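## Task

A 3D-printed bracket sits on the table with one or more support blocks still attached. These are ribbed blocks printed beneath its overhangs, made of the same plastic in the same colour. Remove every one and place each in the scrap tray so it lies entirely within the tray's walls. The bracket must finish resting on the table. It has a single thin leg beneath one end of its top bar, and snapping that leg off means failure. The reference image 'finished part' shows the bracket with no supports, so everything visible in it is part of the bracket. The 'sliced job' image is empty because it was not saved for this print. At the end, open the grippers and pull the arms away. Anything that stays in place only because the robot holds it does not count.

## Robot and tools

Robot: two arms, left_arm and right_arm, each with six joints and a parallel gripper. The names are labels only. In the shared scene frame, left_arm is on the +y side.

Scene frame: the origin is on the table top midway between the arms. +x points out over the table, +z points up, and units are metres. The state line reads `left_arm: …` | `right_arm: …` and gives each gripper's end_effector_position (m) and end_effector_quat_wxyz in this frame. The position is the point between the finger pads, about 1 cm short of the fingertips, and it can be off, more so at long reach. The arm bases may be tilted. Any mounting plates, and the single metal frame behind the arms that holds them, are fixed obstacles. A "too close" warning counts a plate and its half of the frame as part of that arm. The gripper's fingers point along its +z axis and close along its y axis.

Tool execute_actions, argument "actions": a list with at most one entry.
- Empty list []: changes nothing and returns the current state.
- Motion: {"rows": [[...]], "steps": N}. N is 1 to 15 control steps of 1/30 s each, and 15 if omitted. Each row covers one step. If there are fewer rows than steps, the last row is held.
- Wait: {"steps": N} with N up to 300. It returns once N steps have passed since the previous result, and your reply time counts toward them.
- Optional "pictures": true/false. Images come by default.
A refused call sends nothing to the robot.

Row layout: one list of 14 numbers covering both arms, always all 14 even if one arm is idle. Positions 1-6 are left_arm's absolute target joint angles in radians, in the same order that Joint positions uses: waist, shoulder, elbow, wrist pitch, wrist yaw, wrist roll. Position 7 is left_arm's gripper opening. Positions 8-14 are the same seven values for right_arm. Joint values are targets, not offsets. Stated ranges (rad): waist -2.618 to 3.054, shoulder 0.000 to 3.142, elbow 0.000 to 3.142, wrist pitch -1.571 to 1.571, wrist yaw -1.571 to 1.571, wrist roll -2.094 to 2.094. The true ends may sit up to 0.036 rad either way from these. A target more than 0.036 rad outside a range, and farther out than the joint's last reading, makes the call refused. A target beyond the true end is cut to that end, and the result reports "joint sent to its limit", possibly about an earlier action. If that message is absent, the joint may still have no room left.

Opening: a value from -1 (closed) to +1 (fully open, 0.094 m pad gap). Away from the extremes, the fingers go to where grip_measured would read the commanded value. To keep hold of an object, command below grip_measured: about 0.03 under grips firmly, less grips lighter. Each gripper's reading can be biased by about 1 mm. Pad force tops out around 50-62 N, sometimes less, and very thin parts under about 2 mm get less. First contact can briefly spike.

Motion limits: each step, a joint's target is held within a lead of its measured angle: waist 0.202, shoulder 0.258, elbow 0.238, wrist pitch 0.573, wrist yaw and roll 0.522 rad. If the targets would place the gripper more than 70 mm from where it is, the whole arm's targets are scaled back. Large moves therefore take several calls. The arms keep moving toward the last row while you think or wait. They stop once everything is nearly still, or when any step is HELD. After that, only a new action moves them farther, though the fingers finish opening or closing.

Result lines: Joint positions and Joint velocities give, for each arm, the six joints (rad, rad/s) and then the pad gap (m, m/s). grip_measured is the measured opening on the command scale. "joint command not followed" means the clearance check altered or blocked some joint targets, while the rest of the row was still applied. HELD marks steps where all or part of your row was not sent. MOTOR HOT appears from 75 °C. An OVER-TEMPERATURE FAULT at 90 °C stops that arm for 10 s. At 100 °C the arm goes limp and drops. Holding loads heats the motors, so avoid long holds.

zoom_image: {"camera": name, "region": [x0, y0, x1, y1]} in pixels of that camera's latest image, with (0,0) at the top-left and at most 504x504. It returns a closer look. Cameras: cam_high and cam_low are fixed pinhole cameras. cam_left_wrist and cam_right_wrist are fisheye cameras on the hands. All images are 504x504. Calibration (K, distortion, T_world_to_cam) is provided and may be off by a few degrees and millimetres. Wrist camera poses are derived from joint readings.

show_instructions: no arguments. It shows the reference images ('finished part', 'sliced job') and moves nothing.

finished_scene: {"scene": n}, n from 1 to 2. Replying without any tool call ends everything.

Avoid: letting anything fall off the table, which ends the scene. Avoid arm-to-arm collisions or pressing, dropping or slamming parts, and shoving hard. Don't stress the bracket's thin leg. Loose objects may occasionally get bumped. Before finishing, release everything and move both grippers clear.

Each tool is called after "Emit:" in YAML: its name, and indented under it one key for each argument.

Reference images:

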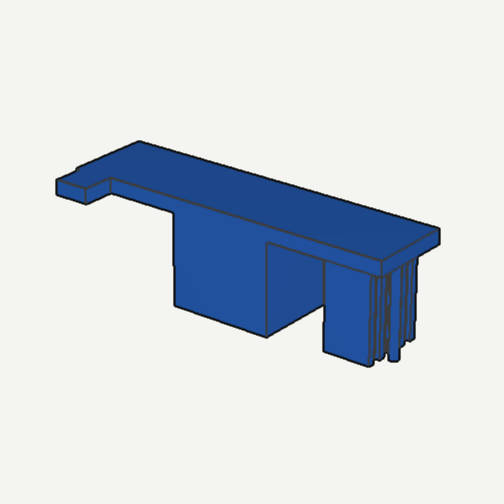

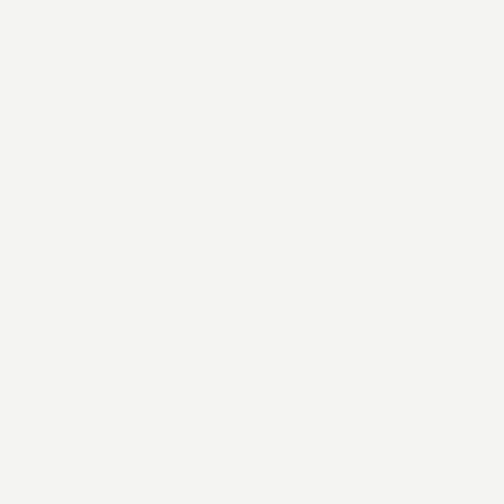

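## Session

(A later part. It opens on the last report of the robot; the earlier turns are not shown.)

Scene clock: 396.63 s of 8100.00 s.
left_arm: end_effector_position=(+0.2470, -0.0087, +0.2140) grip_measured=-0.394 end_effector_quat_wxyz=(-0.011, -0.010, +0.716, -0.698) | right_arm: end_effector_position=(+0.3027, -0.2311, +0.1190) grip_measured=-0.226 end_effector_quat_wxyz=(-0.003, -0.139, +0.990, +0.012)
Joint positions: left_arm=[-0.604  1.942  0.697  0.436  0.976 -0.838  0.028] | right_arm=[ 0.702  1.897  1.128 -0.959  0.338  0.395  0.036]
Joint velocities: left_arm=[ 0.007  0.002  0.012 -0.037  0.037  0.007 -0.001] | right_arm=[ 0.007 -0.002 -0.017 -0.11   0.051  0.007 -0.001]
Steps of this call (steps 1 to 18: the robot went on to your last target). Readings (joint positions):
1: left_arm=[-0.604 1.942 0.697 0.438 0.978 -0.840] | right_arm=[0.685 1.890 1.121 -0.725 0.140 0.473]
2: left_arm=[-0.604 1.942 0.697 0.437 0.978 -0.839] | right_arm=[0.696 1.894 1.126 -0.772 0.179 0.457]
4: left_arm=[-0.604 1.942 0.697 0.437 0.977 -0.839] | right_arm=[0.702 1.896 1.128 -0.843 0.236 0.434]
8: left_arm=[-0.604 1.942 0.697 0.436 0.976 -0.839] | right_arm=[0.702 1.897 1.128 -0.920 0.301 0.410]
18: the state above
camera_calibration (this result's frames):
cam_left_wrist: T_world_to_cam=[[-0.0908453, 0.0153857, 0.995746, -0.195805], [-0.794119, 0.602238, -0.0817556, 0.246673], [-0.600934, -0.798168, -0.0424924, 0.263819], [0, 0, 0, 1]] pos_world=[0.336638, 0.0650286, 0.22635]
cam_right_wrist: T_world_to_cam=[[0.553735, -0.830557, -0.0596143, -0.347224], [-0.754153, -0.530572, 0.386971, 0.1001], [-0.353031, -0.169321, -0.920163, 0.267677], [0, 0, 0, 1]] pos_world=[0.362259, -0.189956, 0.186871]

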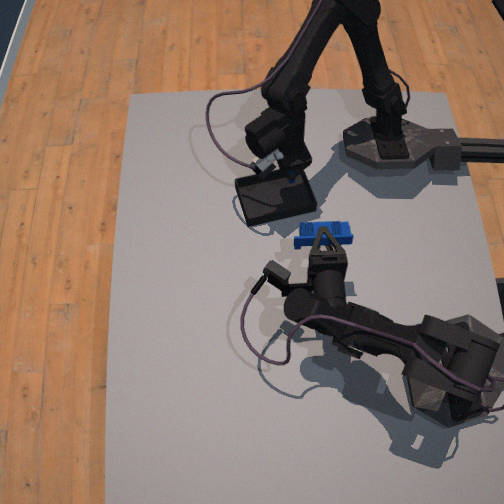

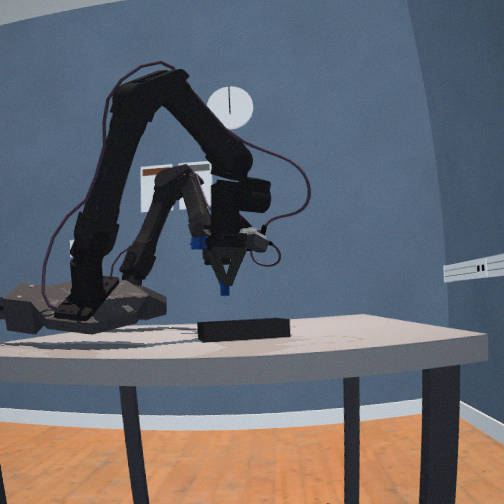

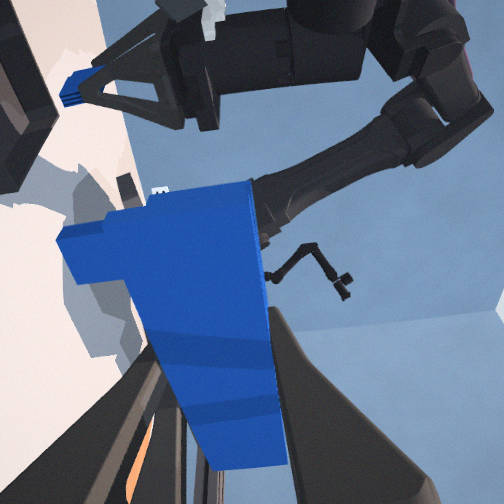

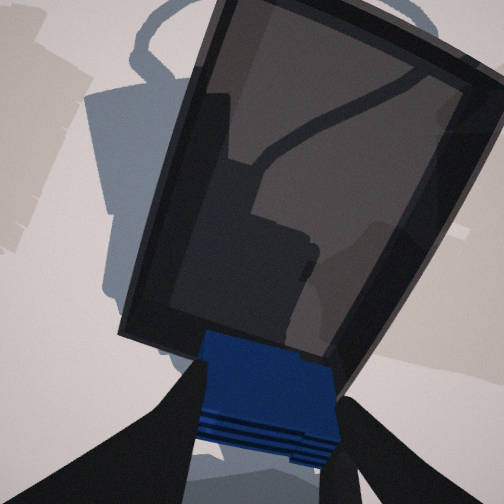

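Emit:
execute_actions:
  actions:
    - {"rows":[[-0.6,1.935,0.70,0.45,1.0,-0.835,-0.45,0.692,1.91,1.115,-0.92,0.36,0.375,-0.27],[-0.6,1.935,0.70,0.45,1.0,-0.835,-0.45,0.684,1.92,1.10,-0.89,0.36,0.365,-0.27],[-0.6,1.935,0.70,0.45,1.0,-0.835,-0.45,0.676,1.932,1.085,-0.86,0.365,0.355,-0.27],[-0.6,1.935,0.70,0.45,1.0,-0.835,-0.45,0.668,1.944,1.07,-0.83,0.365,0.345,-0.27],[-0.6,1.935,0.70,0.45,1.0,-0.835,-0.45,0.66,1.956,1.055,-0.80,0.37,0.335,-0.27],[-0.6,1.935,0.70,0.45,1.0,-0.835,-0.45,0.652,1.968,1.04,-0.77,0.37,0.325,-0.27],[-0.6,1.935,0.70,0.45,1.0,-0.835,-0.45,0.645,1.98,1.027,-0.74,0.37,0.315,-0.27],[-0.6,1.935,0.70,0.45,1.0,-0.835,-0.45,0.638,1.992,1.014,-0.71,0.37,0.305,-0.27],[-0.6,1.935,0.70,0.45,1.0,-0.835,-0.45,0.631,2.004,1.002,-0.68,0.37,0.30,-0.27],[-0.6,1.935,0.70,0.45,1.0,-0.835,-0.45,0.625,2.016,0.992,-0.655,0.37,0.30,-0.27],[-0.6,1.935,0.70,0.45,1.0,-0.835,-0.45,0.62,2.026,0.983,-0.64,0.37,0.30,-0.27],[-0.6,1.935,0.70,0.45,1.0,-0.835,-0.45,0.616,2.033,0.977,-0.64,0.37,0.30,-0.27]],"steps":15}
  pictures: false

Emit:
execute_actions:
  actions:
    - {"steps":10}

Scene clock: 405.67 s of 8100.00 s.
left_arm: end_effector_position=(+0.2470, -0.0087, +0.2140) grip_measured=-0.394 end_effector_quat_wxyz=(-0.011, -0.010, +0.716, -0.698) | right_arm: end_effector_position=(+0.2953, -0.2357, +0.0449) grip_measured=-0.226 end_effector_quat_wxyz=(-0.022, -0.143, +0.989, -0.001)
Joint positions: left_arm=[-0.604  1.942  0.697  0.436  0.976 -0.838  0.028] | right_arm=[ 0.619  2.035  0.988 -0.7    0.356  0.316  0.036]
Joint velocities: left_arm=[-0.002 -0.002  0.002  0.037  0.022  0.022 -0.001] | right_arm=[-0.032  0.042 -0.076  0.227  0.022 -0.007 -0.001]
Steps of this call (steps 1 to 15: the robot went on to your last target; steps 16 to 90: nothing new was sent; then 5.53 s passed at rest; steps 91 to 105: all 15 steps of this action). Readings (joint positions):
91: left_arm=[-0.604 1.942 0.697 0.436 0.976 -0.838] | right_arm=[0.702 1.897 1.128 -0.960 0.343 0.391]
92: left_arm=[-0.604 1.942 0.697 0.436 0.976 -0.838] | right_arm=[0.701 1.898 1.127 -0.952 0.343 0.388]
94: left_arm=[-0.604 1.942 0.697 0.436 0.976 -0.838] | right_arm=[0.691 1.905 1.115 -0.918 0.345 0.377]
98: left_arm=[-0.604 1.942 0.697 0.436 0.976 -0.838] | right_arm=[0.656 1.954 1.060 -0.823 0.353 0.348]
105: the state above

Scene clock: 406.00 s of 8100.00 s.
left_arm: end_effector_position=(+0.2470, -0.0087, +0.2140) grip_measured=-0.394 end_effector_quat_wxyz=(-0.011, -0.010, +0.716, -0.698) | right_arm: end_effector_position=(+0.3030, -0.2307, +0.0444) grip_measured=-0.226 end_effector_quat_wxyz=(-0.005, -0.140, +0.990, +0.007)
Joint positions: left_arm=[-0.604  1.942  0.697  0.436  0.976 -0.838  0.028] | right_arm=[ 0.618  2.036  0.986 -0.658  0.357  0.309  0.036]
Joint velocities: left_arm=[-0.007  0.007  0.022 -0.051  0.022 -0.066 -0.001] | right_arm=[ 0.002 -0.017 -0.007  0.022  0.037  0.051  0.   ]
Steps of this call (steps 1 to 10: the robot went on to your last target). Readings (joint positions):
1: left_arm=[-0.604 1.942 0.697 0.436 0.976 -0.838] | right_arm=[0.618 2.036 0.986 -0.694 0.356 0.315]
2: left_arm=[-0.604 1.942 0.697 0.436 0.976 -0.838] | right_arm=[0.618 2.036 0.986 -0.687 0.356 0.313]
4: left_arm=[-0.604 1.942 0.697 0.436 0.976 -0.838] | right_arm=[0.618 2.036 0.986 -0.673 0.357 0.311]
8: left_arm=[-0.604 1.942 0.697 0.436 0.976 -0.838] | right_arm=[0.618 2.036 0.986 -0.661 0.357 0.309]
10: the state above
camera_calibration (this result's frames):
cam_left_wrist: T_world_to_cam=[[-0.0908453, 0.0153857, 0.995746, -0.195805], [-0.794119, 0.602238, -0.0817556, 0.246673], [-0.600934, -0.798168, -0.0424924, 0.263819], [0, 0, 0, 1]] pos_world=[0.336638, 0.0650286, 0.22635]
cam_right_wrist: T_world_to_cam=[[0.555252, -0.830031, -0.0523917, -0.352124], [-0.751943, -0.527935, 0.394798, 0.128991], [-0.355354, -0.179817, -0.917273, 0.19734], [0, 0, 0, 1]] pos_world=[0.362637, -0.188689, 0.111641]

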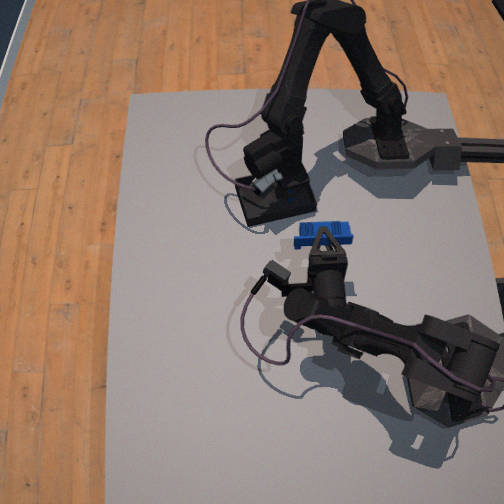

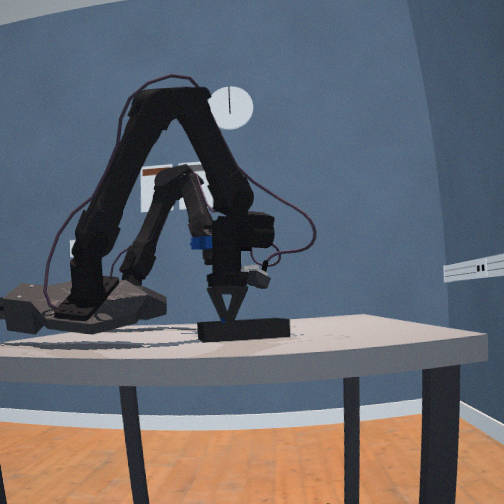

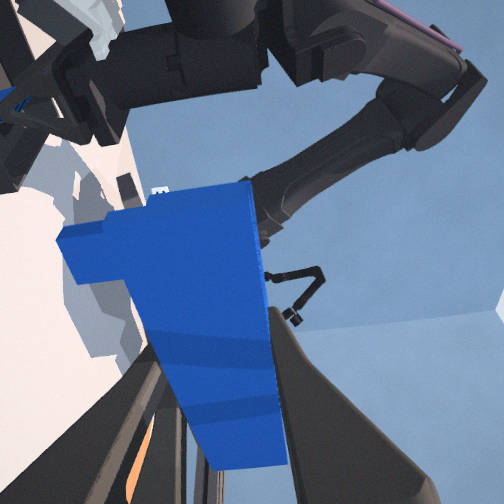

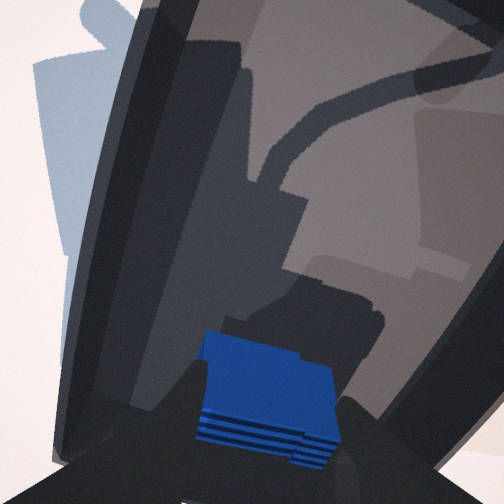

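Emit:
execute_actions:
  actions:
    - {"rows":[[-0.6,1.935,0.70,0.45,1.0,-0.835,-0.45,0.616,2.058,0.985,-0.625,0.37,0.30,-0.27],[-0.6,1.935,0.70,0.45,1.0,-0.835,-0.45,0.616,2.063,0.985,-0.62,0.37,0.30,-0.27],[-0.6,1.935,0.70,0.45,1.0,-0.835,-0.45,0.616,2.063,0.985,-0.62,0.37,0.30,-0.27],[-0.6,1.935,0.70,0.45,1.0,-0.835,-0.45,0.616,2.063,0.985,-0.62,0.37,0.30,-0.27],[-0.6,1.935,0.70,0.45,1.0,-0.835,-0.45,0.616,2.063,0.985,-0.62,0.37,0.30,-0.27],[-0.6,1.935,0.70,0.45,1.0,-0.835,-0.45,0.616,2.063,0.985,-0.62,0.37,0.30,-0.27],[-0.6,1.935,0.70,0.45,1.0,-0.835,-0.45,0.616,2.063,0.985,-0.62,0.37,0.30,-0.27],[-0.6,1.935,0.70,0.45,1.0,-0.835,-0.45,0.616,2.063,0.985,-0.62,0.37,0.30,-0.27],[-0.6,1.935,0.70,0.45,1.0,-0.835,-0.45,0.616,2.063,0.985,-0.62,0.37,0.30,-0.2],[-0.6,1.935,0.70,0.45,1.0,-0.835,-0.45,0.616,2.063,0.985,-0.62,0.37,0.30,-0.1],[-0.6,1.935,0.70,0.45,1.0,-0.835,-0.45,0.616,2.063,0.985,-0.62,0.37,0.30,0.05]],"steps":14}
  pictures: false

Emit:
execute_actions:
  actions:
    - {"rows":[[-0.6,1.935,0.70,0.45,1.0,-0.835,-0.45,0.62,2.035,1.005,-0.66,0.36,0.30,0.05],[-0.6,1.935,0.70,0.45,1.0,-0.835,-0.45,0.625,2.015,1.02,-0.70,0.36,0.30,0.05],[-0.6,1.935,0.70,0.45,1.0,-0.835,-0.45,0.63,1.99,1.035,-0.74,0.35,0.31,0.05],[-0.6,1.935,0.70,0.45,1.0,-0.835,-0.45,0.635,1.965,1.05,-0.77,0.35,0.32,0.05],[-0.6,1.935,0.70,0.45,1.0,-0.835,-0.45,0.635,1.94,1.06,-0.79,0.34,0.33,0.05],[-0.6,1.935,0.70,0.45,1.0,-0.835,-0.45,0.635,1.915,1.07,-0.80,0.32,0.35,0.05],[-0.6,1.935,0.70,0.45,1.0,-0.835,-0.45,0.63,1.89,1.07,-0.79,0.29,0.37,0.05],[-0.6,1.935,0.70,0.45,1.0,-0.835,-0.45,0.62,1.865,1.06,-0.76,0.25,0.40,0.05],[-0.6,1.935,0.70,0.45,1.0,-0.835,-0.45,0.605,1.845,1.045,-0.71,0.19,0.43,0.05],[-0.6,1.935,0.70,0.45,1.0,-0.835,-0.45,0.59,1.825,1.025,-0.64,0.12,0.46,0.05],[-0.6,1.935,0.70,0.45,1.0,-0.835,-0.45,0.575,1.81,1.0,-0.56,0.04,0.5,0.05],[-0.6,1.935,0.70,0.45,1.0,-0.835,-0.45,0.56,1.80,0.97,-0.47,-0.04,0.54,0.05],[-0.6,1.935,0.70,0.45,1.0,-0.835,-0.45,0.545,1.79,0.935,-0.37,-0.12,0.58,0.05],[-0.6,1.935,0.70,0.45,1.0,-0.835,-0.45,0.53,1.785,0.90,-0.27,-0.2,0.62,0.05],[-0.6,1.935,0.70,0.45,1.0,-0.835,-0.45,0.52,1.78,0.865,-0.17,-0.28,0.66,0.05]],"steps":15}
  pictures: false

Emit:
execute_actions:
  actions:
    - {"rows":[[-0.6,1.935,0.70,0.45,1.0,-0.835,-0.45,0.515,1.78,0.83,-0.07,-0.36,0.70,0.05],[-0.6,1.935,0.70,0.45,1.0,-0.835,-0.45,0.51,1.78,0.795,0.03,-0.44,0.74,0.05],[-0.6,1.935,0.70,0.45,1.0,-0.835,-0.45,0.51,1.78,0.76,0.13,-0.52,0.78,0.05],[-0.6,1.935,0.70,0.45,1.0,-0.835,-0.45,0.51,1.785,0.725,0.23,-0.60,0.82,0.05],[-0.6,1.935,0.70,0.45,1.0,-0.835,-0.45,0.515,1.79,0.695,0.33,-0.68,0.86,0.05],[-0.6,1.935,0.70,0.45,1.0,-0.835,-0.45,0.52,1.80,0.67,0.42,-0.75,0.89,0.05],[-0.6,1.935,0.70,0.45,1.0,-0.835,-0.45,0.53,1.81,0.65,0.50,-0.81,0.92,0.05],[-0.6,1.935,0.70,0.45,1.0,-0.835,-0.45,0.545,1.825,0.63,0.57,-0.86,0.94,0.05],[-0.6,1.935,0.70,0.45,1.0,-0.835,-0.45,0.56,1.84,0.615,0.62,-0.89,0.96,0.05],[-0.6,1.935,0.70,0.45,1.0,-0.835,-0.45,0.575,1.855,0.605,0.66,-0.905,0.97,0.05],[-0.6,1.935,0.70,0.45,1.0,-0.835,-0.45,0.59,1.87,0.597,0.685,-0.907,0.98,0.05],[-0.6,1.935,0.70,0.45,1.0,-0.835,-0.45,0.605,1.88,0.592,0.698,-0.907,0.98,0.05],[-0.6,1.935,0.70,0.45,1.0,-0.835,-0.45,0.62,1.89,0.59,0.698,-0.907,0.98,0.05],[-0.6,1.935,0.70,0.45,1.0,-0.835,-0.45,0.63,1.90,0.59,0.698,-0.907,0.98,0.05],[-0.6,1.935,0.70,0.45,1.0,-0.835,-0.45,0.639,1.907,0.59,0.698,-0.907,0.98,0.05]],"steps":15}
  pictures: false

Emit:
execute_actions:
  actions:
    - {"steps":15}

Emit:
zoom_image:
  camera: "cam_high"
  region: [260, 150, 380, 270]

Scene clock: 434.17 s of 8100.00 s.
left_arm: end_effector_position=(+0.2470, -0.0087, +0.2140) grip_measured=-0.394 end_effector_quat_wxyz=(-0.011, -0.010, +0.716, -0.698) | right_arm: end_effector_position=(+0.3041, -0.2277, +0.0393) grip_measured=+0.047 end_effector_quat_wxyz=(-0.004, -0.140, +0.990, +0.007)
Joint positions: left_arm=[-0.604  1.942  0.697  0.436  0.976 -0.838  0.028] | right_arm=[ 0.618  2.055  0.986 -0.636  0.358  0.308  0.049]
Joint velocities: left_arm=[ 0.002 -0.002 -0.007  0.037  0.051 -0.037  0.   ] | right_arm=[-0.017 -0.007 -0.002 -0.037 -0.022 -0.007  0.001]
Steps of this call (steps 1 to 30: the robot went on to your last target; steps 31 to 90: nothing new was sent; then 24.70 s passed at rest; steps 91 to 104: all 14 steps of this action). Readings (joint positions):
91: left_arm=[-0.604 1.942 0.697 0.436 0.976 -0.838] | right_arm=[0.618 2.037 0.986 -0.653 0.358 0.308]
92: left_arm=[-0.604 1.942 0.697 0.436 0.976 -0.838] | right_arm=[0.618 2.039 0.986 -0.650 0.358 0.308]
94: left_arm=[-0.604 1.942 0.697 0.436 0.976 -0.838] | right_arm=[0.618 2.047 0.986 -0.643 0.358 0.308]
98: left_arm=[-0.604 1.942 0.697 0.436 0.976 -0.838] | right_arm=[0.618 2.055 0.986 -0.639 0.358 0.308]
104: the state above

Scene clock: 434.67 s of 8100.00 s.
left_arm: end_effector_position=(+0.2470, -0.0087, +0.2140) grip_measured=-0.394 end_effector_quat_wxyz=(-0.011, -0.010, +0.716, -0.698) | right_arm: end_effector_position=(+0.3515, -0.1886, +0.1213) grip_measured=+0.048 end_effector_quat_wxyz=(+0.072, +0.037, +0.965, +0.250)
Joint positions: left_arm=[-0.604  1.942  0.697  0.436  0.976 -0.838  0.028] | right_arm=[ 0.548  1.785  0.953 -0.463  0.009  0.513  0.049]
Joint velocities: left_arm=[-0.002  0.002 -0.027 -0.037  0.022 -0.037 -0.   ] | right_arm=[-0.476 -0.198 -0.95   2.176 -1.853  0.901 -0.   ]
Steps of this call (steps 1 to 15: all 15 steps of this action). Readings (joint positions):
1: left_arm=[-0.604 1.942 0.697 0.436 0.976 -0.838] | right_arm=[0.618 2.055 0.986 -0.637 0.358 0.308]
2: left_arm=[-0.604 1.942 0.697 0.436 0.976 -0.838] | right_arm=[0.618 2.052 0.988 -0.643 0.358 0.308]
4: left_arm=[-0.604 1.942 0.697 0.436 0.976 -0.838] | right_arm=[0.618 2.034 0.997 -0.681 0.358 0.308]
8: left_arm=[-0.604 1.942 0.697 0.436 0.976 -0.838] | right_arm=[0.618 1.934 1.032 -0.741 0.330 0.336]
15: the state above

Scene clock: 435.17 s of 8100.00 s.
left_arm: end_effector_position=(+0.2470, -0.0087, +0.2140) grip_measured=-0.394 end_effector_quat_wxyz=(-0.011, -0.010, +0.716, -0.698) | right_arm: end_effector_position=(+0.2987, -0.0684, +0.2118) grip_measured=+0.048 end_effector_quat_wxyz=(+0.003, +0.026, +0.732, +0.680)
Joint positions: left_arm=[-0.604  1.942  0.697  0.436  0.976 -0.838  0.028] | right_arm=[ 0.61   1.882  0.611  0.579 -0.816  0.94   0.049]
Joint velocities: left_arm=[ 0.002 -0.012  0.017  0.022 -0.037  0.007 -0.001] | right_arm=[ 0.383  0.276 -0.061  0.711 -0.579  0.344  0.001]
Steps of this call (steps 1 to 15: all 15 steps of this action). Readings (joint positions):
1: left_arm=[-0.604 1.942 0.697 0.436 0.976 -0.838] | right_arm=[0.533 1.781 0.919 -0.386 -0.056 0.548]
2: left_arm=[-0.604 1.942 0.697 0.436 0.976 -0.838] | right_arm=[0.521 1.781 0.882 -0.305 -0.124 0.585]
4: left_arm=[-0.604 1.942 0.697 0.436 0.976 -0.838] | right_arm=[0.509 1.781 0.801 -0.140 -0.265 0.659]
8: left_arm=[-0.604 1.942 0.697 0.436 0.976 -0.838] | right_arm=[0.512 1.800 0.676 0.198 -0.553 0.804]
15: the state above

Scene clock: 435.67 s of 8100.00 s.
left_arm: end_effector_position=(+0.2470, -0.0087, +0.2140) grip_measured=-0.394 end_effector_quat_wxyz=(-0.011, -0.010, +0.716, -0.698) | right_arm: end_effector_position=(+0.2911, -0.0617, +0.2303) grip_measured=+0.048 end_effector_quat_wxyz=(+0.000, -0.001, +0.703, +0.711)
Joint positions: left_arm=[-0.604  1.942  0.697  0.436  0.976 -0.838  0.028] | right_arm=[ 0.631  1.899  0.606  0.685 -0.883  0.978  0.049]
Joint velocities: left_arm=[ 0.017  0.022 -0.002  0.066  0.022  0.022 -0.   ] | right_arm=[-0.007  0.007 -0.007 -0.007 -0.007 -0.007 -0.   ]
Steps of this call (steps 1 to 15: the robot went on to your last target). Readings (joint positions):
1: left_arm=[-0.604 1.942 0.697 0.436 0.976 -0.838] | right_arm=[0.621 1.891 0.610 0.600 -0.831 0.948]
2: left_arm=[-0.604 1.942 0.697 0.436 0.976 -0.838] | right_arm=[0.628 1.896 0.608 0.616 -0.844 0.954]
4: left_arm=[-0.604 1.942 0.697 0.436 0.976 -0.838] | right_arm=[0.631 1.899 0.606 0.640 -0.860 0.963]
8: left_arm=[-0.604 1.942 0.697 0.436 0.976 -0.838] | right_arm=[0.631 1.899 0.606 0.669 -0.875 0.973]
15: the state above
camera_calibration (this result's frames):
cam_left_wrist: T_world_to_cam=[[-0.0908453, 0.0153857, 0.995746, -0.195805], [-0.794119, 0.602238, -0.0817556, 0.246673], [-0.600934, -0.798168, -0.0424924, 0.263819], [0, 0, 0, 1]] pos_world=[0.336638, 0.0650286, 0.22635]
cam_right_wrist: T_world_to_cam=[[0.30547, 0.0477645, -0.951003, 0.138292], [-0.871688, -0.387911, -0.299476, 0.33919], [-0.383209, 0.920458, -0.0768594, 0.276477], [0, 0, 0, 1]] pos_world=[0.359372, -0.129515, 0.254345]

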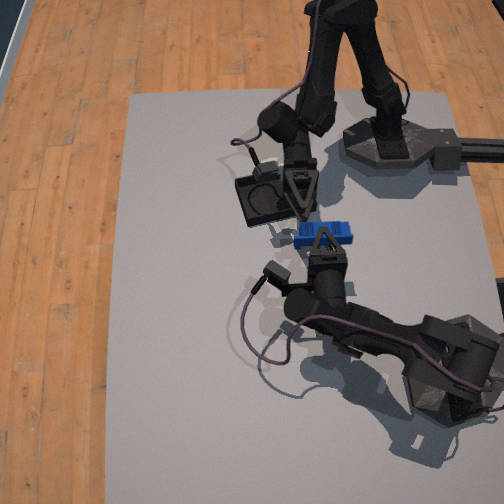

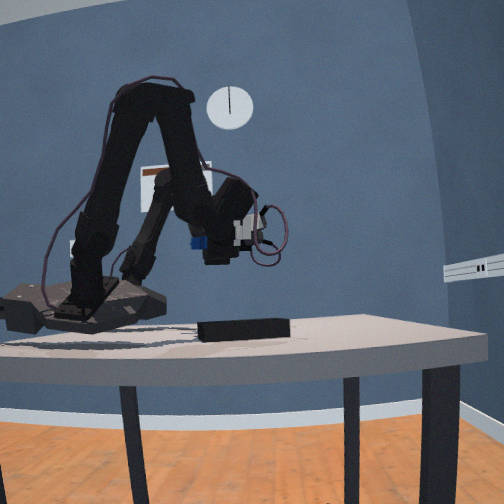

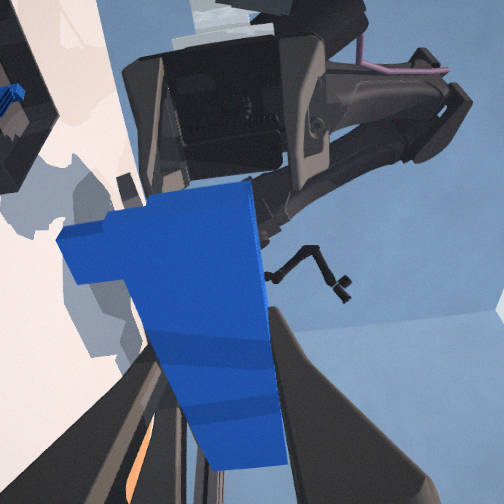

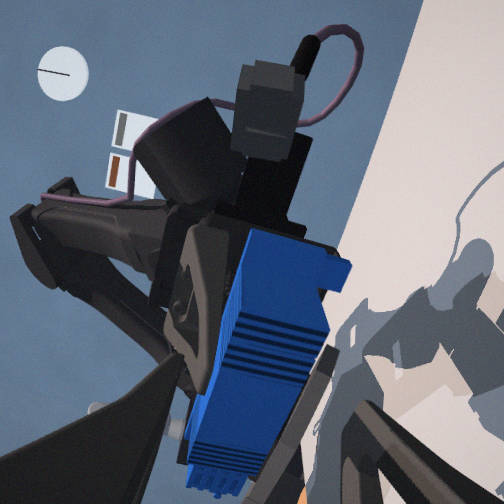

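Region (260, 150, 380, 270) of cam_high's 504x504 image, scaled by 4.200, with more detail than that image has.

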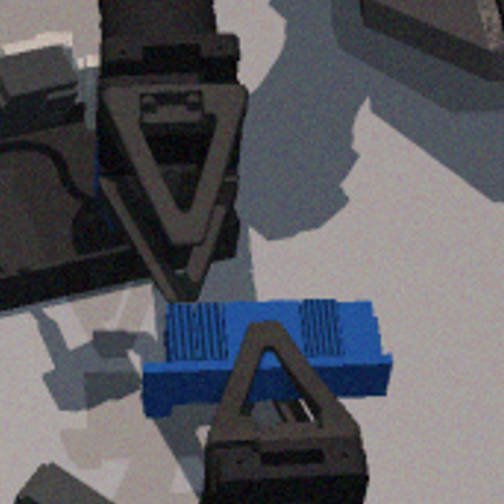

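Emit:
execute_actions:
  actions:
    - {"rows":[[-0.6,1.935,0.70,0.45,1.0,-0.835,-0.45,0.645,1.92,0.63,0.705,-0.875,0.99,0.05],[-0.6,1.935,0.70,0.45,1.0,-0.835,-0.45,0.655,1.933,0.637,0.717,-0.866,1.0,0.05],[-0.6,1.935,0.70,0.45,1.0,-0.835,-0.45,0.665,1.946,0.644,0.729,-0.857,1.01,0.05],[-0.6,1.935,0.70,0.45,1.0,-0.835,-0.45,0.675,1.958,0.651,0.741,-0.848,1.02,0.05],[-0.6,1.935,0.70,0.45,1.0,-0.835,-0.45,0.685,1.97,0.659,0.753,-0.839,1.03,0.05],[-0.6,1.935,0.70,0.45,1.0,-0.835,-0.45,0.695,1.982,0.667,0.765,-0.83,1.04,0.05],[-0.6,1.935,0.70,0.45,1.0,-0.835,-0.45,0.705,1.994,0.675,0.777,-0.82,1.045,0.05],[-0.6,1.935,0.70,0.45,1.0,-0.835,-0.45,0.715,2.006,0.683,0.789,-0.81,1.05,0.05],[-0.6,1.935,0.70,0.45,1.0,-0.835,-0.45,0.724,2.017,0.69,0.80,-0.80,1.055,0.05],[-0.6,1.935,0.70,0.45,1.0,-0.835,-0.45,0.724,2.022,0.693,0.80,-0.80,1.055,0.0],[-0.6,1.935,0.70,0.45,1.0,-0.835,-0.45,0.724,2.022,0.693,0.80,-0.80,1.055,-0.1],[-0.6,1.935,0.70,0.45,1.0,-0.835,-0.45,0.724,2.022,0.693,0.80,-0.80,1.055,-0.2]],"steps":15}
  pictures: false

Emit:
execute_actions:
  actions:
    - {"steps":10}

Emit:
zoom_image:
  camera: "cam_high"
  region: [260, 150, 380, 270]

Scene clock: 448.83 s of 8100.00 s.
left_arm: end_effector_position=(+0.2470, -0.0087, +0.2140) grip_measured=-0.394 end_effector_quat_wxyz=(-0.011, -0.010, +0.716, -0.698) | right_arm: end_effector_position=(+0.2897, -0.0277, +0.2259) grip_measured=-0.197 end_effector_quat_wxyz=(-0.005, +0.002, +0.706, +0.709)
Joint positions: left_arm=[-0.604  1.942  0.697  0.436  0.976 -0.838  0.028] | right_arm=[ 0.715  2.015  0.668  0.777 -0.813  1.048  0.038]
Joint velocities: left_arm=[ 0.002  0.007  0.002 -0.007  0.066  0.022  0.   ] | right_arm=[-0.002 -0.002 -0.002  0.095  0.095  0.007 -0.001]
Steps of this call (steps 1 to 15: the robot went on to your last target; steps 16 to 90: nothing new was sent; then 9.67 s passed at rest; steps 91 to 105: all 15 steps of this action). Readings (joint positions):
91: left_arm=[-0.604 1.942 0.697 0.436 0.976 -0.838] | right_arm=[0.631 1.901 0.606 0.689 -0.884 0.981]
92: left_arm=[-0.604 1.942 0.697 0.436 0.976 -0.838] | right_arm=[0.632 1.904 0.606 0.695 -0.882 0.984]
94: left_arm=[-0.604 1.942 0.697 0.436 0.976 -0.838] | right_arm=[0.642 1.923 0.615 0.706 -0.872 0.995]
98: left_arm=[-0.604 1.942 0.697 0.436 0.976 -0.838] | right_arm=[0.683 1.976 0.645 0.738 -0.845 1.022]
105: the state above

Scene clock: 449.17 s of 8100.00 s.
left_arm: end_effector_position=(+0.2470, -0.0087, +0.2140) grip_measured=-0.394 end_effector_quat_wxyz=(-0.011, -0.010, +0.716, -0.698) | right_arm: end_effector_position=(+0.2921, -0.0277, +0.2272) grip_measured=-0.198 end_effector_quat_wxyz=(+0.000, +0.005, +0.704, +0.710)
Joint positions: left_arm=[-0.604  1.942  0.697  0.436  0.976 -0.838  0.028] | right_arm=[ 0.715  2.015  0.668  0.789 -0.805  1.054  0.038]
Joint velocities: left_arm=[-0.012 -0.002  0.012 -0.037 -0.022 -0.022  0.   ] | right_arm=[-0.002 -0.007  0.007 -0.007 -0.022 -0.022  0.   ]
Steps of this call (steps 1 to 10: the robot went on to your last target). Readings (joint positions):
1: left_arm=[-0.604 1.942 0.697 0.436 0.976 -0.838] | right_arm=[0.715 2.015 0.668 0.780 -0.811 1.049]
2: left_arm=[-0.604 1.942 0.697 0.436 0.976 -0.838] | right_arm=[0.715 2.015 0.668 0.782 -0.809 1.050]
4: left_arm=[-0.604 1.942 0.697 0.436 0.976 -0.838] | right_arm=[0.715 2.015 0.668 0.785 -0.807 1.052]
8: left_arm=[-0.604 1.942 0.697 0.436 0.976 -0.838] | right_arm=[0.715 2.015 0.668 0.788 -0.805 1.053]
10: the state above
camera_calibration (this result's frames):
cam_left_wrist: T_world_to_cam=[[-0.0908453, 0.0153857, 0.995746, -0.195805], [-0.794119, 0.602238, -0.0817556, 0.246673], [-0.600934, -0.798168, -0.0424924, 0.263819], [0, 0, 0, 1]] pos_world=[0.336638, 0.0650286, 0.22635]
cam_right_wrist: T_world_to_cam=[[0.298734, 0.0410012, -0.953455, 0.135745], [-0.876654, -0.383032, -0.291142, 0.352023], [-0.377142, 0.922824, -0.0784809, 0.244035], [0, 0, 0, 1]] pos_world=[0.360086, -0.0959309, 0.251067]

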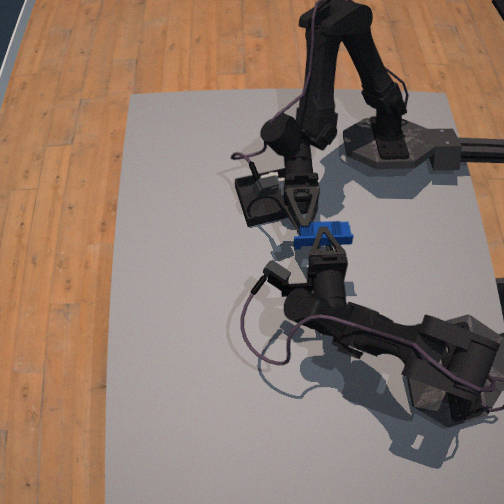

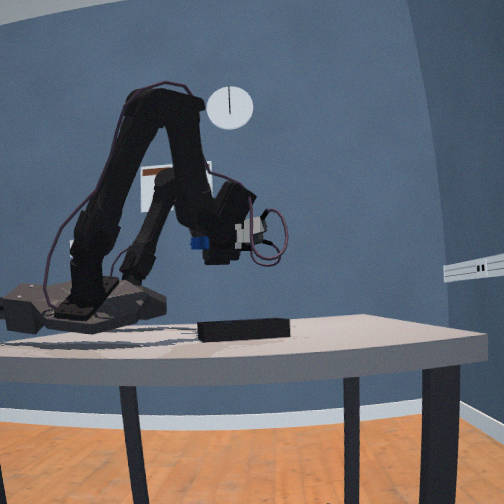

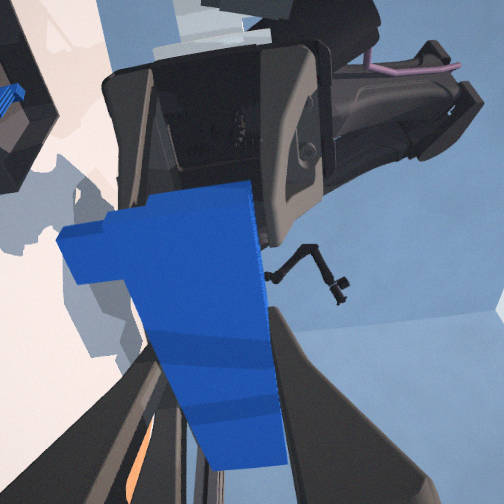

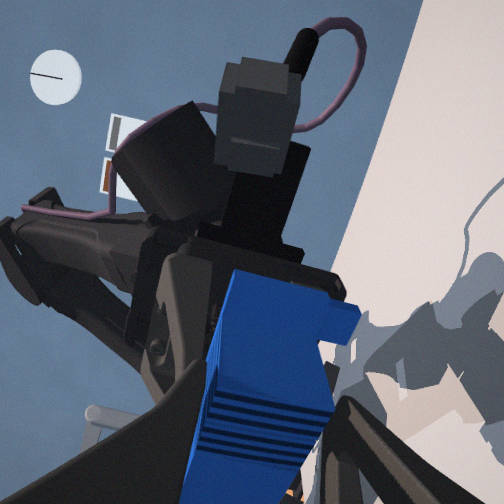

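Region (260, 150, 380, 270) of cam_high's 504x504 image, scaled by 4.200, with more detail than that image has.

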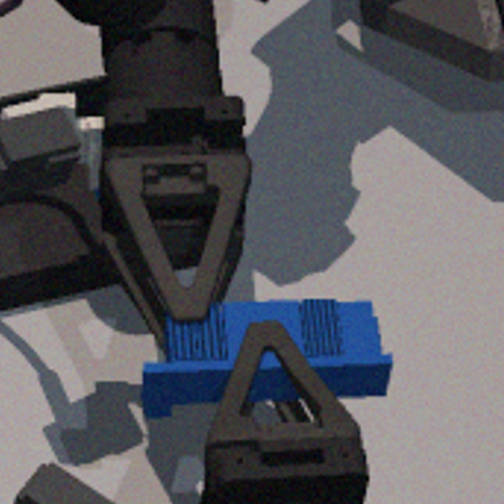

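Emit:
execute_actions:
  actions:
    - {"rows":[[-0.6,1.935,0.70,0.45,1.0,-0.835,-0.45,0.732,2.02,0.68,0.795,-0.80,1.06,-0.25]],"steps":12}

Emit:
zoom_image:
  camera: "cam_high"
  region: [260, 150, 380, 270]

Scene clock: 454.07 s of 8100.00 s.
left_arm: end_effector_position=(+0.2470, -0.0087, +0.2140) grip_measured=-0.394 end_effector_quat_wxyz=(-0.011, -0.010, +0.716, -0.698) | right_arm: end_effector_position=(+0.2923, -0.0277, +0.2272) grip_measured=-0.248 end_effector_quat_wxyz=(-0.001, +0.007, +0.704, +0.710)
Joint positions: left_arm=[-0.604  1.942  0.697  0.436  0.976 -0.838  0.028] | right_arm=[ 0.715  2.015  0.668  0.79  -0.804  1.059  0.035]
Joint velocities: left_arm=[-0.002  0.012  0.002 -0.007  0.007 -0.007  0.   ] | right_arm=[-0.007 -0.002 -0.017 -0.051 -0.022 -0.007 -0.   ]
Steps of this call (steps 1 to 30: the robot went on to your last target; steps 31 to 90: nothing new was sent; then 1.50 s passed at rest; steps 91 to 102: all 12 steps of this action). Readings (joint positions):
91: left_arm=[-0.604 1.942 0.697 0.436 0.976 -0.838] | right_arm=[0.715 2.015 0.668 0.790 -0.804 1.055]
92: left_arm=[-0.604 1.942 0.697 0.436 0.976 -0.838] | right_arm=[0.715 2.015 0.668 0.790 -0.804 1.056]
94: left_arm=[-0.604 1.942 0.697 0.436 0.976 -0.838] | right_arm=[0.715 2.015 0.668 0.790 -0.804 1.057]
98: left_arm=[-0.604 1.942 0.697 0.436 0.976 -0.838] | right_arm=[0.715 2.015 0.668 0.790 -0.804 1.058]
102: the state above
camera_calibration (this result's frames):
cam_left_wrist: T_world_to_cam=[[-0.0908453, 0.0153857, 0.995746, -0.195805], [-0.794119, 0.602238, -0.0817556, 0.246673], [-0.600934, -0.798168, -0.0424924, 0.263819], [0, 0, 0, 1]] pos_world=[0.336638, 0.0650286, 0.22635]
cam_right_wrist: T_world_to_cam=[[0.294203, 0.040567, -0.954882, 0.137332], [-0.878508, -0.381984, -0.2869, 0.351857], [-0.376388, 0.923278, -0.0767421, 0.24353], [0, 0, 0, 1]] pos_world=[0.360367, -0.0960141, 0.250773]

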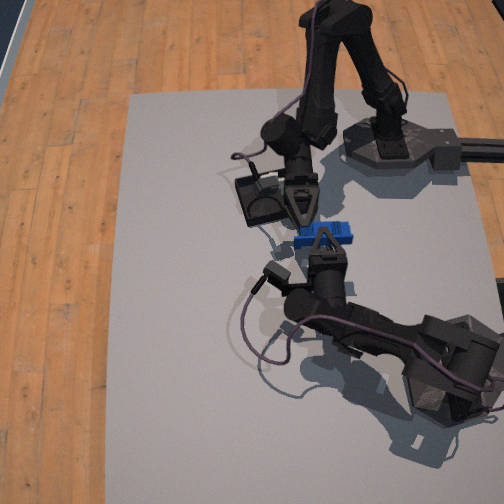

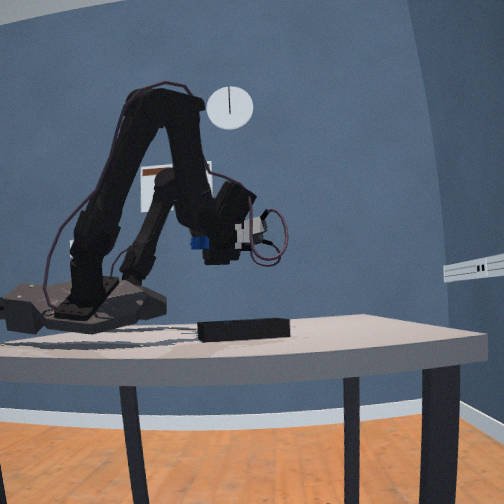

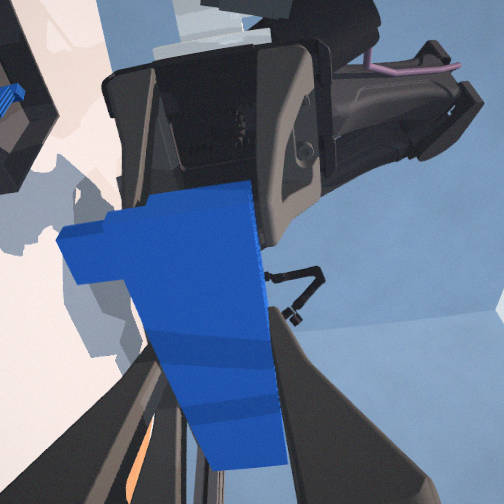

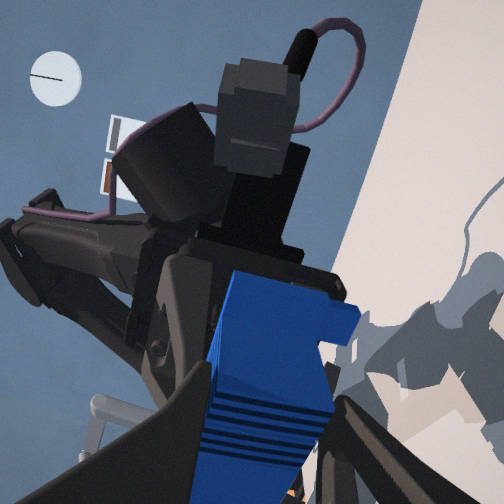

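Region (260, 150, 380, 270) of cam_high's 504x504 image, scaled by 4.200, with more detail than that image has.

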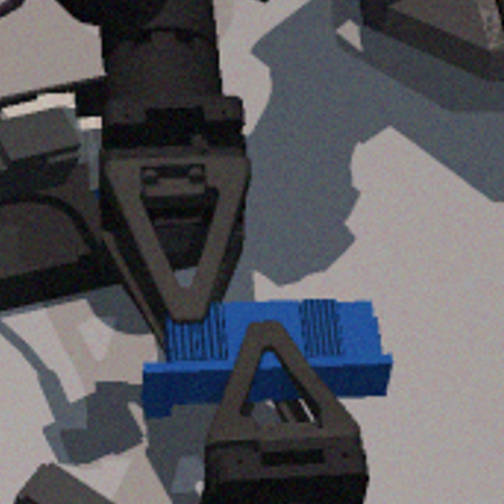

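Emit:
execute_actions:
  actions:
    - {"rows":[[-0.6,1.935,0.70,0.45,1.0,-0.835,-0.45,0.745,2.02,0.68,0.795,-0.80,1.06,-0.25],[-0.6,1.935,0.70,0.45,1.0,-0.835,-0.45,0.745,2.02,0.68,0.795,-0.80,1.06,-0.25],[-0.6,1.935,0.70,0.45,1.0,-0.835,-0.45,0.735,2.02,0.68,0.795,-0.80,1.06,-0.25]],"steps":10}
  pictures: false

Scene clock: 458.37 s of 8100.00 s.
left_arm: end_effector_position=(+0.2470, -0.0087, +0.2140) grip_measured=-0.394 end_effector_quat_wxyz=(-0.011, -0.010, +0.716, -0.698) | right_arm: end_effector_position=(+0.2890, -0.0255, +0.2283) grip_measured=-0.248 end_effector_quat_wxyz=(-0.003, +0.003, +0.704, +0.710)
Joint positions: left_arm=[-0.604  1.942  0.697  0.436  0.976 -0.838  0.028] | right_arm=[ 0.725  2.015  0.668  0.79  -0.802  1.06   0.035]
Joint velocities: left_arm=[ 0.007 -0.017 -0.007  0.022  0.022 -0.022 -0.   ] | right_arm=[ 0.012 -0.002  0.002  0.051 -0.037  0.051 -0.   ]
Steps of this call (steps 1 to 15: the robot went on to your last target; steps 16 to 90: nothing new was sent; then 0.97 s passed at rest; steps 91 to 100: all 10 steps of this action). Readings (joint positions):
91: left_arm=[-0.604 1.942 0.697 0.436 0.976 -0.838] | right_arm=[0.716 2.015 0.668 0.790 -0.803 1.060]
92: left_arm=[-0.604 1.942 0.697 0.436 0.976 -0.838] | right_arm=[0.720 2.015 0.668 0.790 -0.802 1.060]
94: left_arm=[-0.604 1.942 0.697 0.436 0.976 -0.838] | right_arm=[0.725 2.015 0.668 0.790 -0.802 1.060]
98: left_arm=[-0.604 1.942 0.697 0.436 0.976 -0.838] | right_arm=[0.725 2.015 0.668 0.790 -0.802 1.060]
100: the state above

Close.

Emit:
execute_actions:
  actions:
    - {"rows":[[-0.6,1.935,0.70,0.45,1.0,-0.835,-0.45,0.727,2.02,0.68,0.795,-0.80,1.06,-0.3],[-0.6,1.935,0.70,0.45,1.0,-0.835,-0.45,0.727,2.02,0.68,0.795,-0.80,1.06,-0.34],[-0.6,1.935,0.70,0.45,1.0,-0.835,-0.45,0.727,2.02,0.68,0.795,-0.80,1.06,-0.37],[-0.6,1.935,0.70,0.45,1.0,-0.835,-0.45,0.727,2.02,0.68,0.795,-0.80,1.06,-0.39],[-0.6,1.935,0.70,0.45,1.0,-0.835,-0.45,0.727,2.02,0.68,0.795,-0.80,1.06,-0.41],[-0.6,1.935,0.70,0.45,1.0,-0.835,-0.45,0.727,2.02,0.68,0.795,-0.80,1.06,-0.43],[-0.6,1.935,0.70,0.45,1.0,-0.835,-0.45,0.727,2.02,0.68,0.795,-0.80,1.06,-0.45],[-0.6,1.935,0.70,0.45,1.0,-0.835,-0.45,0.727,2.02,0.68,0.795,-0.80,1.06,-0.47]],"steps":12}

Emit:
zoom_image:
  camera: "cam_high"
  region: [260, 150, 380, 270]

Scene clock: 466.27 s of 8100.00 s.
left_arm: end_effector_position=(+0.2469, -0.0087, +0.2141) grip_measured=-0.394 end_effector_quat_wxyz=(-0.012, -0.011, +0.715, -0.699) | right_arm: end_effector_position=(+0.2890, -0.0255, +0.2283) grip_measured=-0.404 end_effector_quat_wxyz=(-0.002, +0.003, +0.704, +0.710)
Joint positions: left_arm=[-0.604  1.942  0.697  0.436  0.977 -0.84   0.028] | right_arm=[ 0.725  2.015  0.668  0.79  -0.802  1.06   0.028]
Joint velocities: left_arm=[ 0.007 -0.002  0.007 -0.007  0.007  0.022 -0.   ] | right_arm=[-0.012  0.002  0.012 -0.037 -0.007 -0.007  0.001]
Steps of this call (steps 1 to 15: the robot went on to your last target; steps 16 to 90: nothing new was sent; then 4.50 s passed at rest; steps 91 to 102: all 12 steps of this action). Readings (joint positions):
91: left_arm=[-0.604 1.942 0.697 0.436 0.976 -0.838] | right_arm=[0.725 2.015 0.668 0.790 -0.802 1.060]
92: left_arm=[-0.604 1.942 0.697 0.436 0.976 -0.838] | right_arm=[0.725 2.015 0.668 0.790 -0.802 1.060]
94: left_arm=[-0.604 1.942 0.697 0.436 0.976 -0.838] | right_arm=[0.725 2.015 0.668 0.790 -0.802 1.060]
98: left_arm=[-0.604 1.942 0.697 0.436 0.977 -0.840] | right_arm=[0.725 2.015 0.668 0.790 -0.802 1.060]
102: the state above
camera_calibration (this result's frames):
cam_left_wrist: T_world_to_cam=[[-0.0896836, 0.0159561, 0.995842, -0.19621], [-0.793898, 0.602611, -0.0811524, 0.246424], [-0.6014, -0.797876, -0.0413768, 0.263641], [0, 0, 0, 1]] pos_world=[0.336593, 0.064986, 0.226301]
cam_right_wrist: T_world_to_cam=[[0.297176, 0.0428783, -0.95386, 0.138233], [-0.874484, -0.38887, -0.289927, 0.349491], [-0.383359, 0.920294, -0.0780662, 0.242521], [0, 0, 0, 1]] pos_world=[0.357517, -0.0932115, 0.252114]

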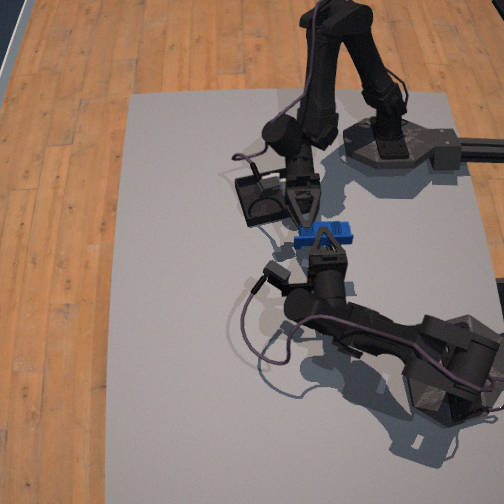

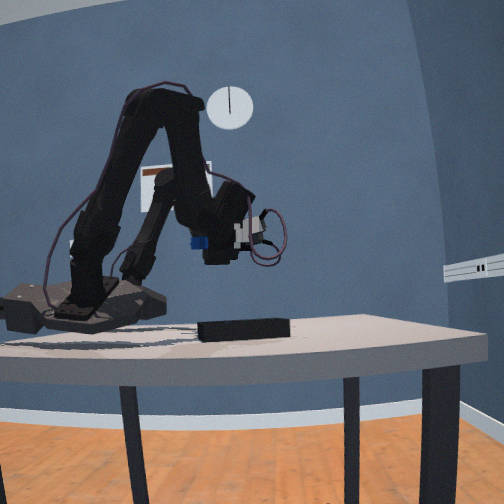

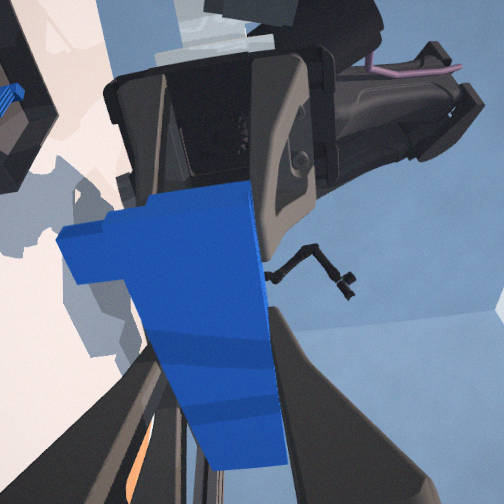

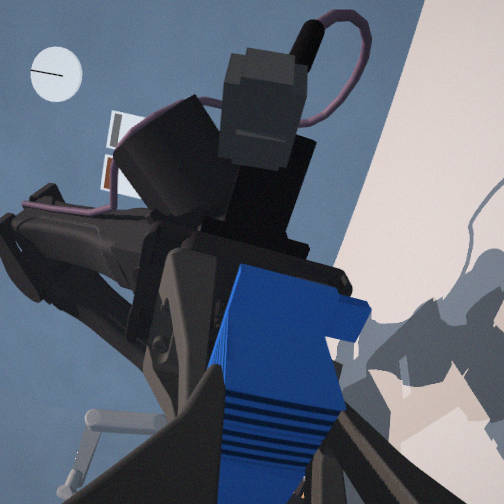

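Region (260, 150, 380, 270) of cam_high's 504x504 image, scaled by 4.200, with more detail than that image has.

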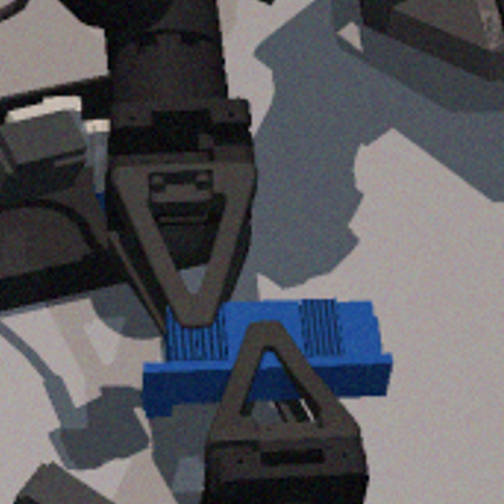

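Good. Bend upward with a light pull.

Emit:
execute_actions:
  actions:
    - {"rows":[[-0.6,1.935,0.70,0.455,1.005,-0.84,-0.45,0.724,2.015,0.675,0.805,-0.825,1.06,-0.46],[-0.599,1.935,0.70,0.461,1.014,-0.84,-0.45,0.722,2.014,0.673,0.814,-0.833,1.062,-0.46],[-0.598,1.935,0.70,0.467,1.023,-0.842,-0.45,0.72,2.013,0.672,0.823,-0.84,1.064,-0.46],[-0.597,1.935,0.70,0.473,1.032,-0.844,-0.45,0.718,2.012,0.67,0.832,-0.847,1.066,-0.46],[-0.596,1.935,0.70,0.479,1.041,-0.846,-0.45,0.716,2.011,0.67,0.841,-0.854,1.068,-0.46],[-0.595,1.935,0.70,0.485,1.05,-0.848,-0.45,0.714,2.01,0.67,0.85,-0.861,1.07,-0.46],[-0.594,1.935,0.70,0.491,1.059,-0.85,-0.45,0.712,2.009,0.67,0.859,-0.868,1.072,-0.46],[-0.593,1.935,0.70,0.497,1.068,-0.852,-0.45,0.71,2.008,0.67,0.868,-0.875,1.074,-0.46],[-0.592,1.935,0.70,0.503,1.077,-0.854,-0.45,0.708,2.007,0.67,0.877,-0.882,1.076,-0.46],[-0.591,1.935,0.70,0.509,1.086,-0.856,-0.45,0.706,2.006,0.67,0.886,-0.889,1.078,-0.46],[-0.59,1.935,0.70,0.515,1.095,-0.858,-0.45,0.704,2.005,0.67,0.895,-0.896,1.08,-0.46],[-0.589,1.935,0.70,0.521,1.104,-0.86,-0.45,0.702,2.004,0.67,0.904,-0.903,1.082,-0.46],[-0.588,1.935,0.70,0.527,1.113,-0.862,-0.45,0.70,2.003,0.67,0.913,-0.91,1.084,-0.46]],"steps":15}
  pictures: false

Emit:
execute_actions:
  actions:
    - {"steps":8}

Scene clock: 476.30 s of 8100.00 s.
left_arm: end_effector_position=(+0.2467, -0.0084, +0.2230) grip_measured=-0.394 end_effector_quat_wxyz=(-0.013, -0.003, +0.701, -0.713) | right_arm: end_effector_position=(+0.2886, -0.0264, +0.2375) grip_measured=-0.404 end_effector_quat_wxyz=(-0.003, -0.006, +0.690, +0.724)
Joint positions: left_arm=[-0.603  1.942  0.697  0.473  1.014 -0.861  0.028] | right_arm=[ 0.722  2.015  0.668  0.83  -0.835  1.076  0.028]
Joint velocities: left_arm=[-0.002 -0.007 -0.007  0.037  0.051 -0.081  0.   ] | right_arm=[ 0.002 -0.012 -0.012  0.066 -0.125  0.022 -0.001]
Steps of this call (steps 1 to 15: the robot went on to your last target; steps 16 to 90: nothing new was sent; then 6.53 s passed at rest; steps 91 to 105: all 15 steps of this action). Readings (joint positions):
91: left_arm=[-0.604 1.942 0.697 0.436 0.977 -0.840] | right_arm=[0.725 2.015 0.668 0.790 -0.802 1.060]
92: left_arm=[-0.604 1.942 0.697 0.437 0.979 -0.841] | right_arm=[0.725 2.015 0.668 0.791 -0.804 1.060]
94: left_arm=[-0.604 1.942 0.697 0.441 0.984 -0.842] | right_arm=[0.725 2.015 0.668 0.796 -0.808 1.061]
98: left_arm=[-0.603 1.942 0.697 0.452 0.997 -0.848] | right_arm=[0.725 2.015 0.668 0.809 -0.817 1.066]
105: the state above

Scene clock: 476.57 s of 8100.00 s.
left_arm: end_effector_position=(+0.2457, -0.0080, +0.2270) grip_measured=-0.394 end_effector_quat_wxyz=(-0.014, +0.003, +0.695, -0.719) | right_arm: end_effector_position=(+0.2873, -0.0274, +0.2421) grip_measured=-0.404 end_effector_quat_wxyz=(-0.006, -0.013, +0.682, +0.731)
Joint positions: left_arm=[-0.602  1.942  0.697  0.487  1.035 -0.865  0.028] | right_arm=[ 0.719  2.015  0.668  0.847 -0.86   1.083  0.028]
Joint velocities: left_arm=[ 0.002  0.007  0.002  0.022  0.125  0.007 -0.001] | right_arm=[-0.007 -0.007 -0.007 -0.022 -0.037 -0.066 -0.   ]
Steps of this call (steps 1 to 8: the robot went on to your last target). Readings (joint positions):
1: left_arm=[-0.603 1.942 0.697 0.475 1.016 -0.863] | right_arm=[0.722 2.015 0.668 0.831 -0.836 1.077]
2: left_arm=[-0.603 1.942 0.697 0.476 1.017 -0.864] | right_arm=[0.722 2.015 0.668 0.832 -0.837 1.078]
4: left_arm=[-0.602 1.942 0.697 0.478 1.023 -0.864] | right_arm=[0.720 2.015 0.668 0.837 -0.845 1.080]
8: the state above
camera_calibration (this result's frames):
cam_left_wrist: T_world_to_cam=[[-0.104277, 0.0771658, 0.99155, -0.204094], [-0.778725, 0.61382, -0.129664, 0.253387], [-0.618639, -0.785665, -0.00391626, 0.259862], [0, 0, 0, 1]] pos_world=[0.336797, 0.06438, 0.236243]
cam_right_wrist: T_world_to_cam=[[0.31146, 0.109016, -0.943985, 0.147252], [-0.858977, -0.392537, -0.328744, 0.356085], [-0.406387, 0.913253, -0.0286177, 0.239165], [0, 0, 0, 1]] pos_world=[0.357199, -0.0946941, 0.262909]

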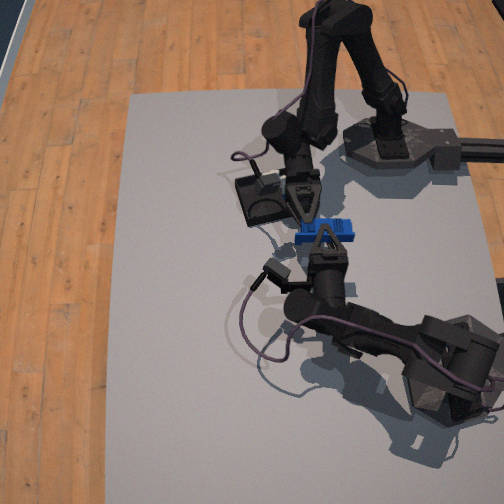

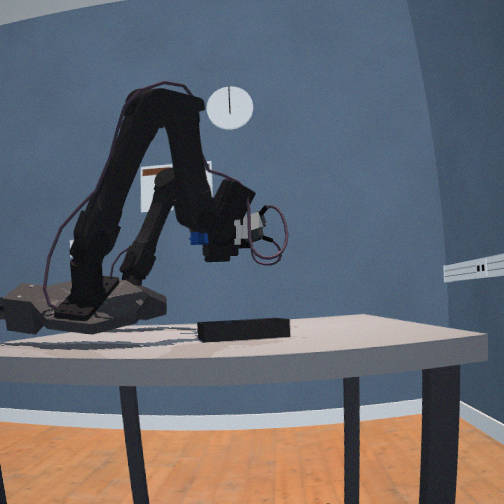

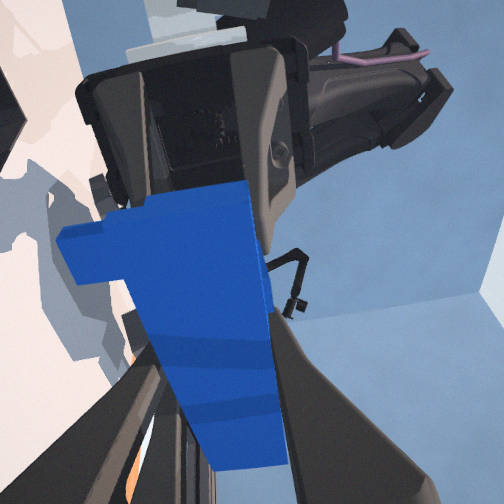

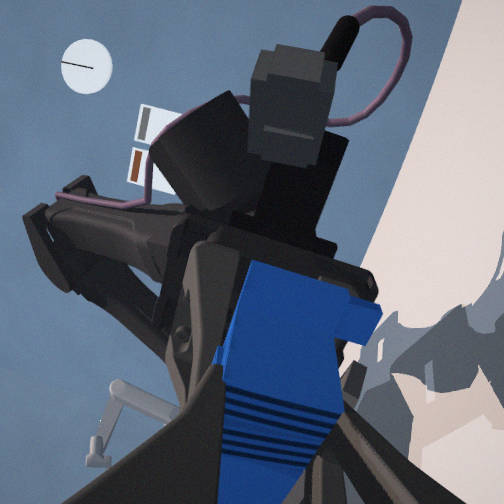

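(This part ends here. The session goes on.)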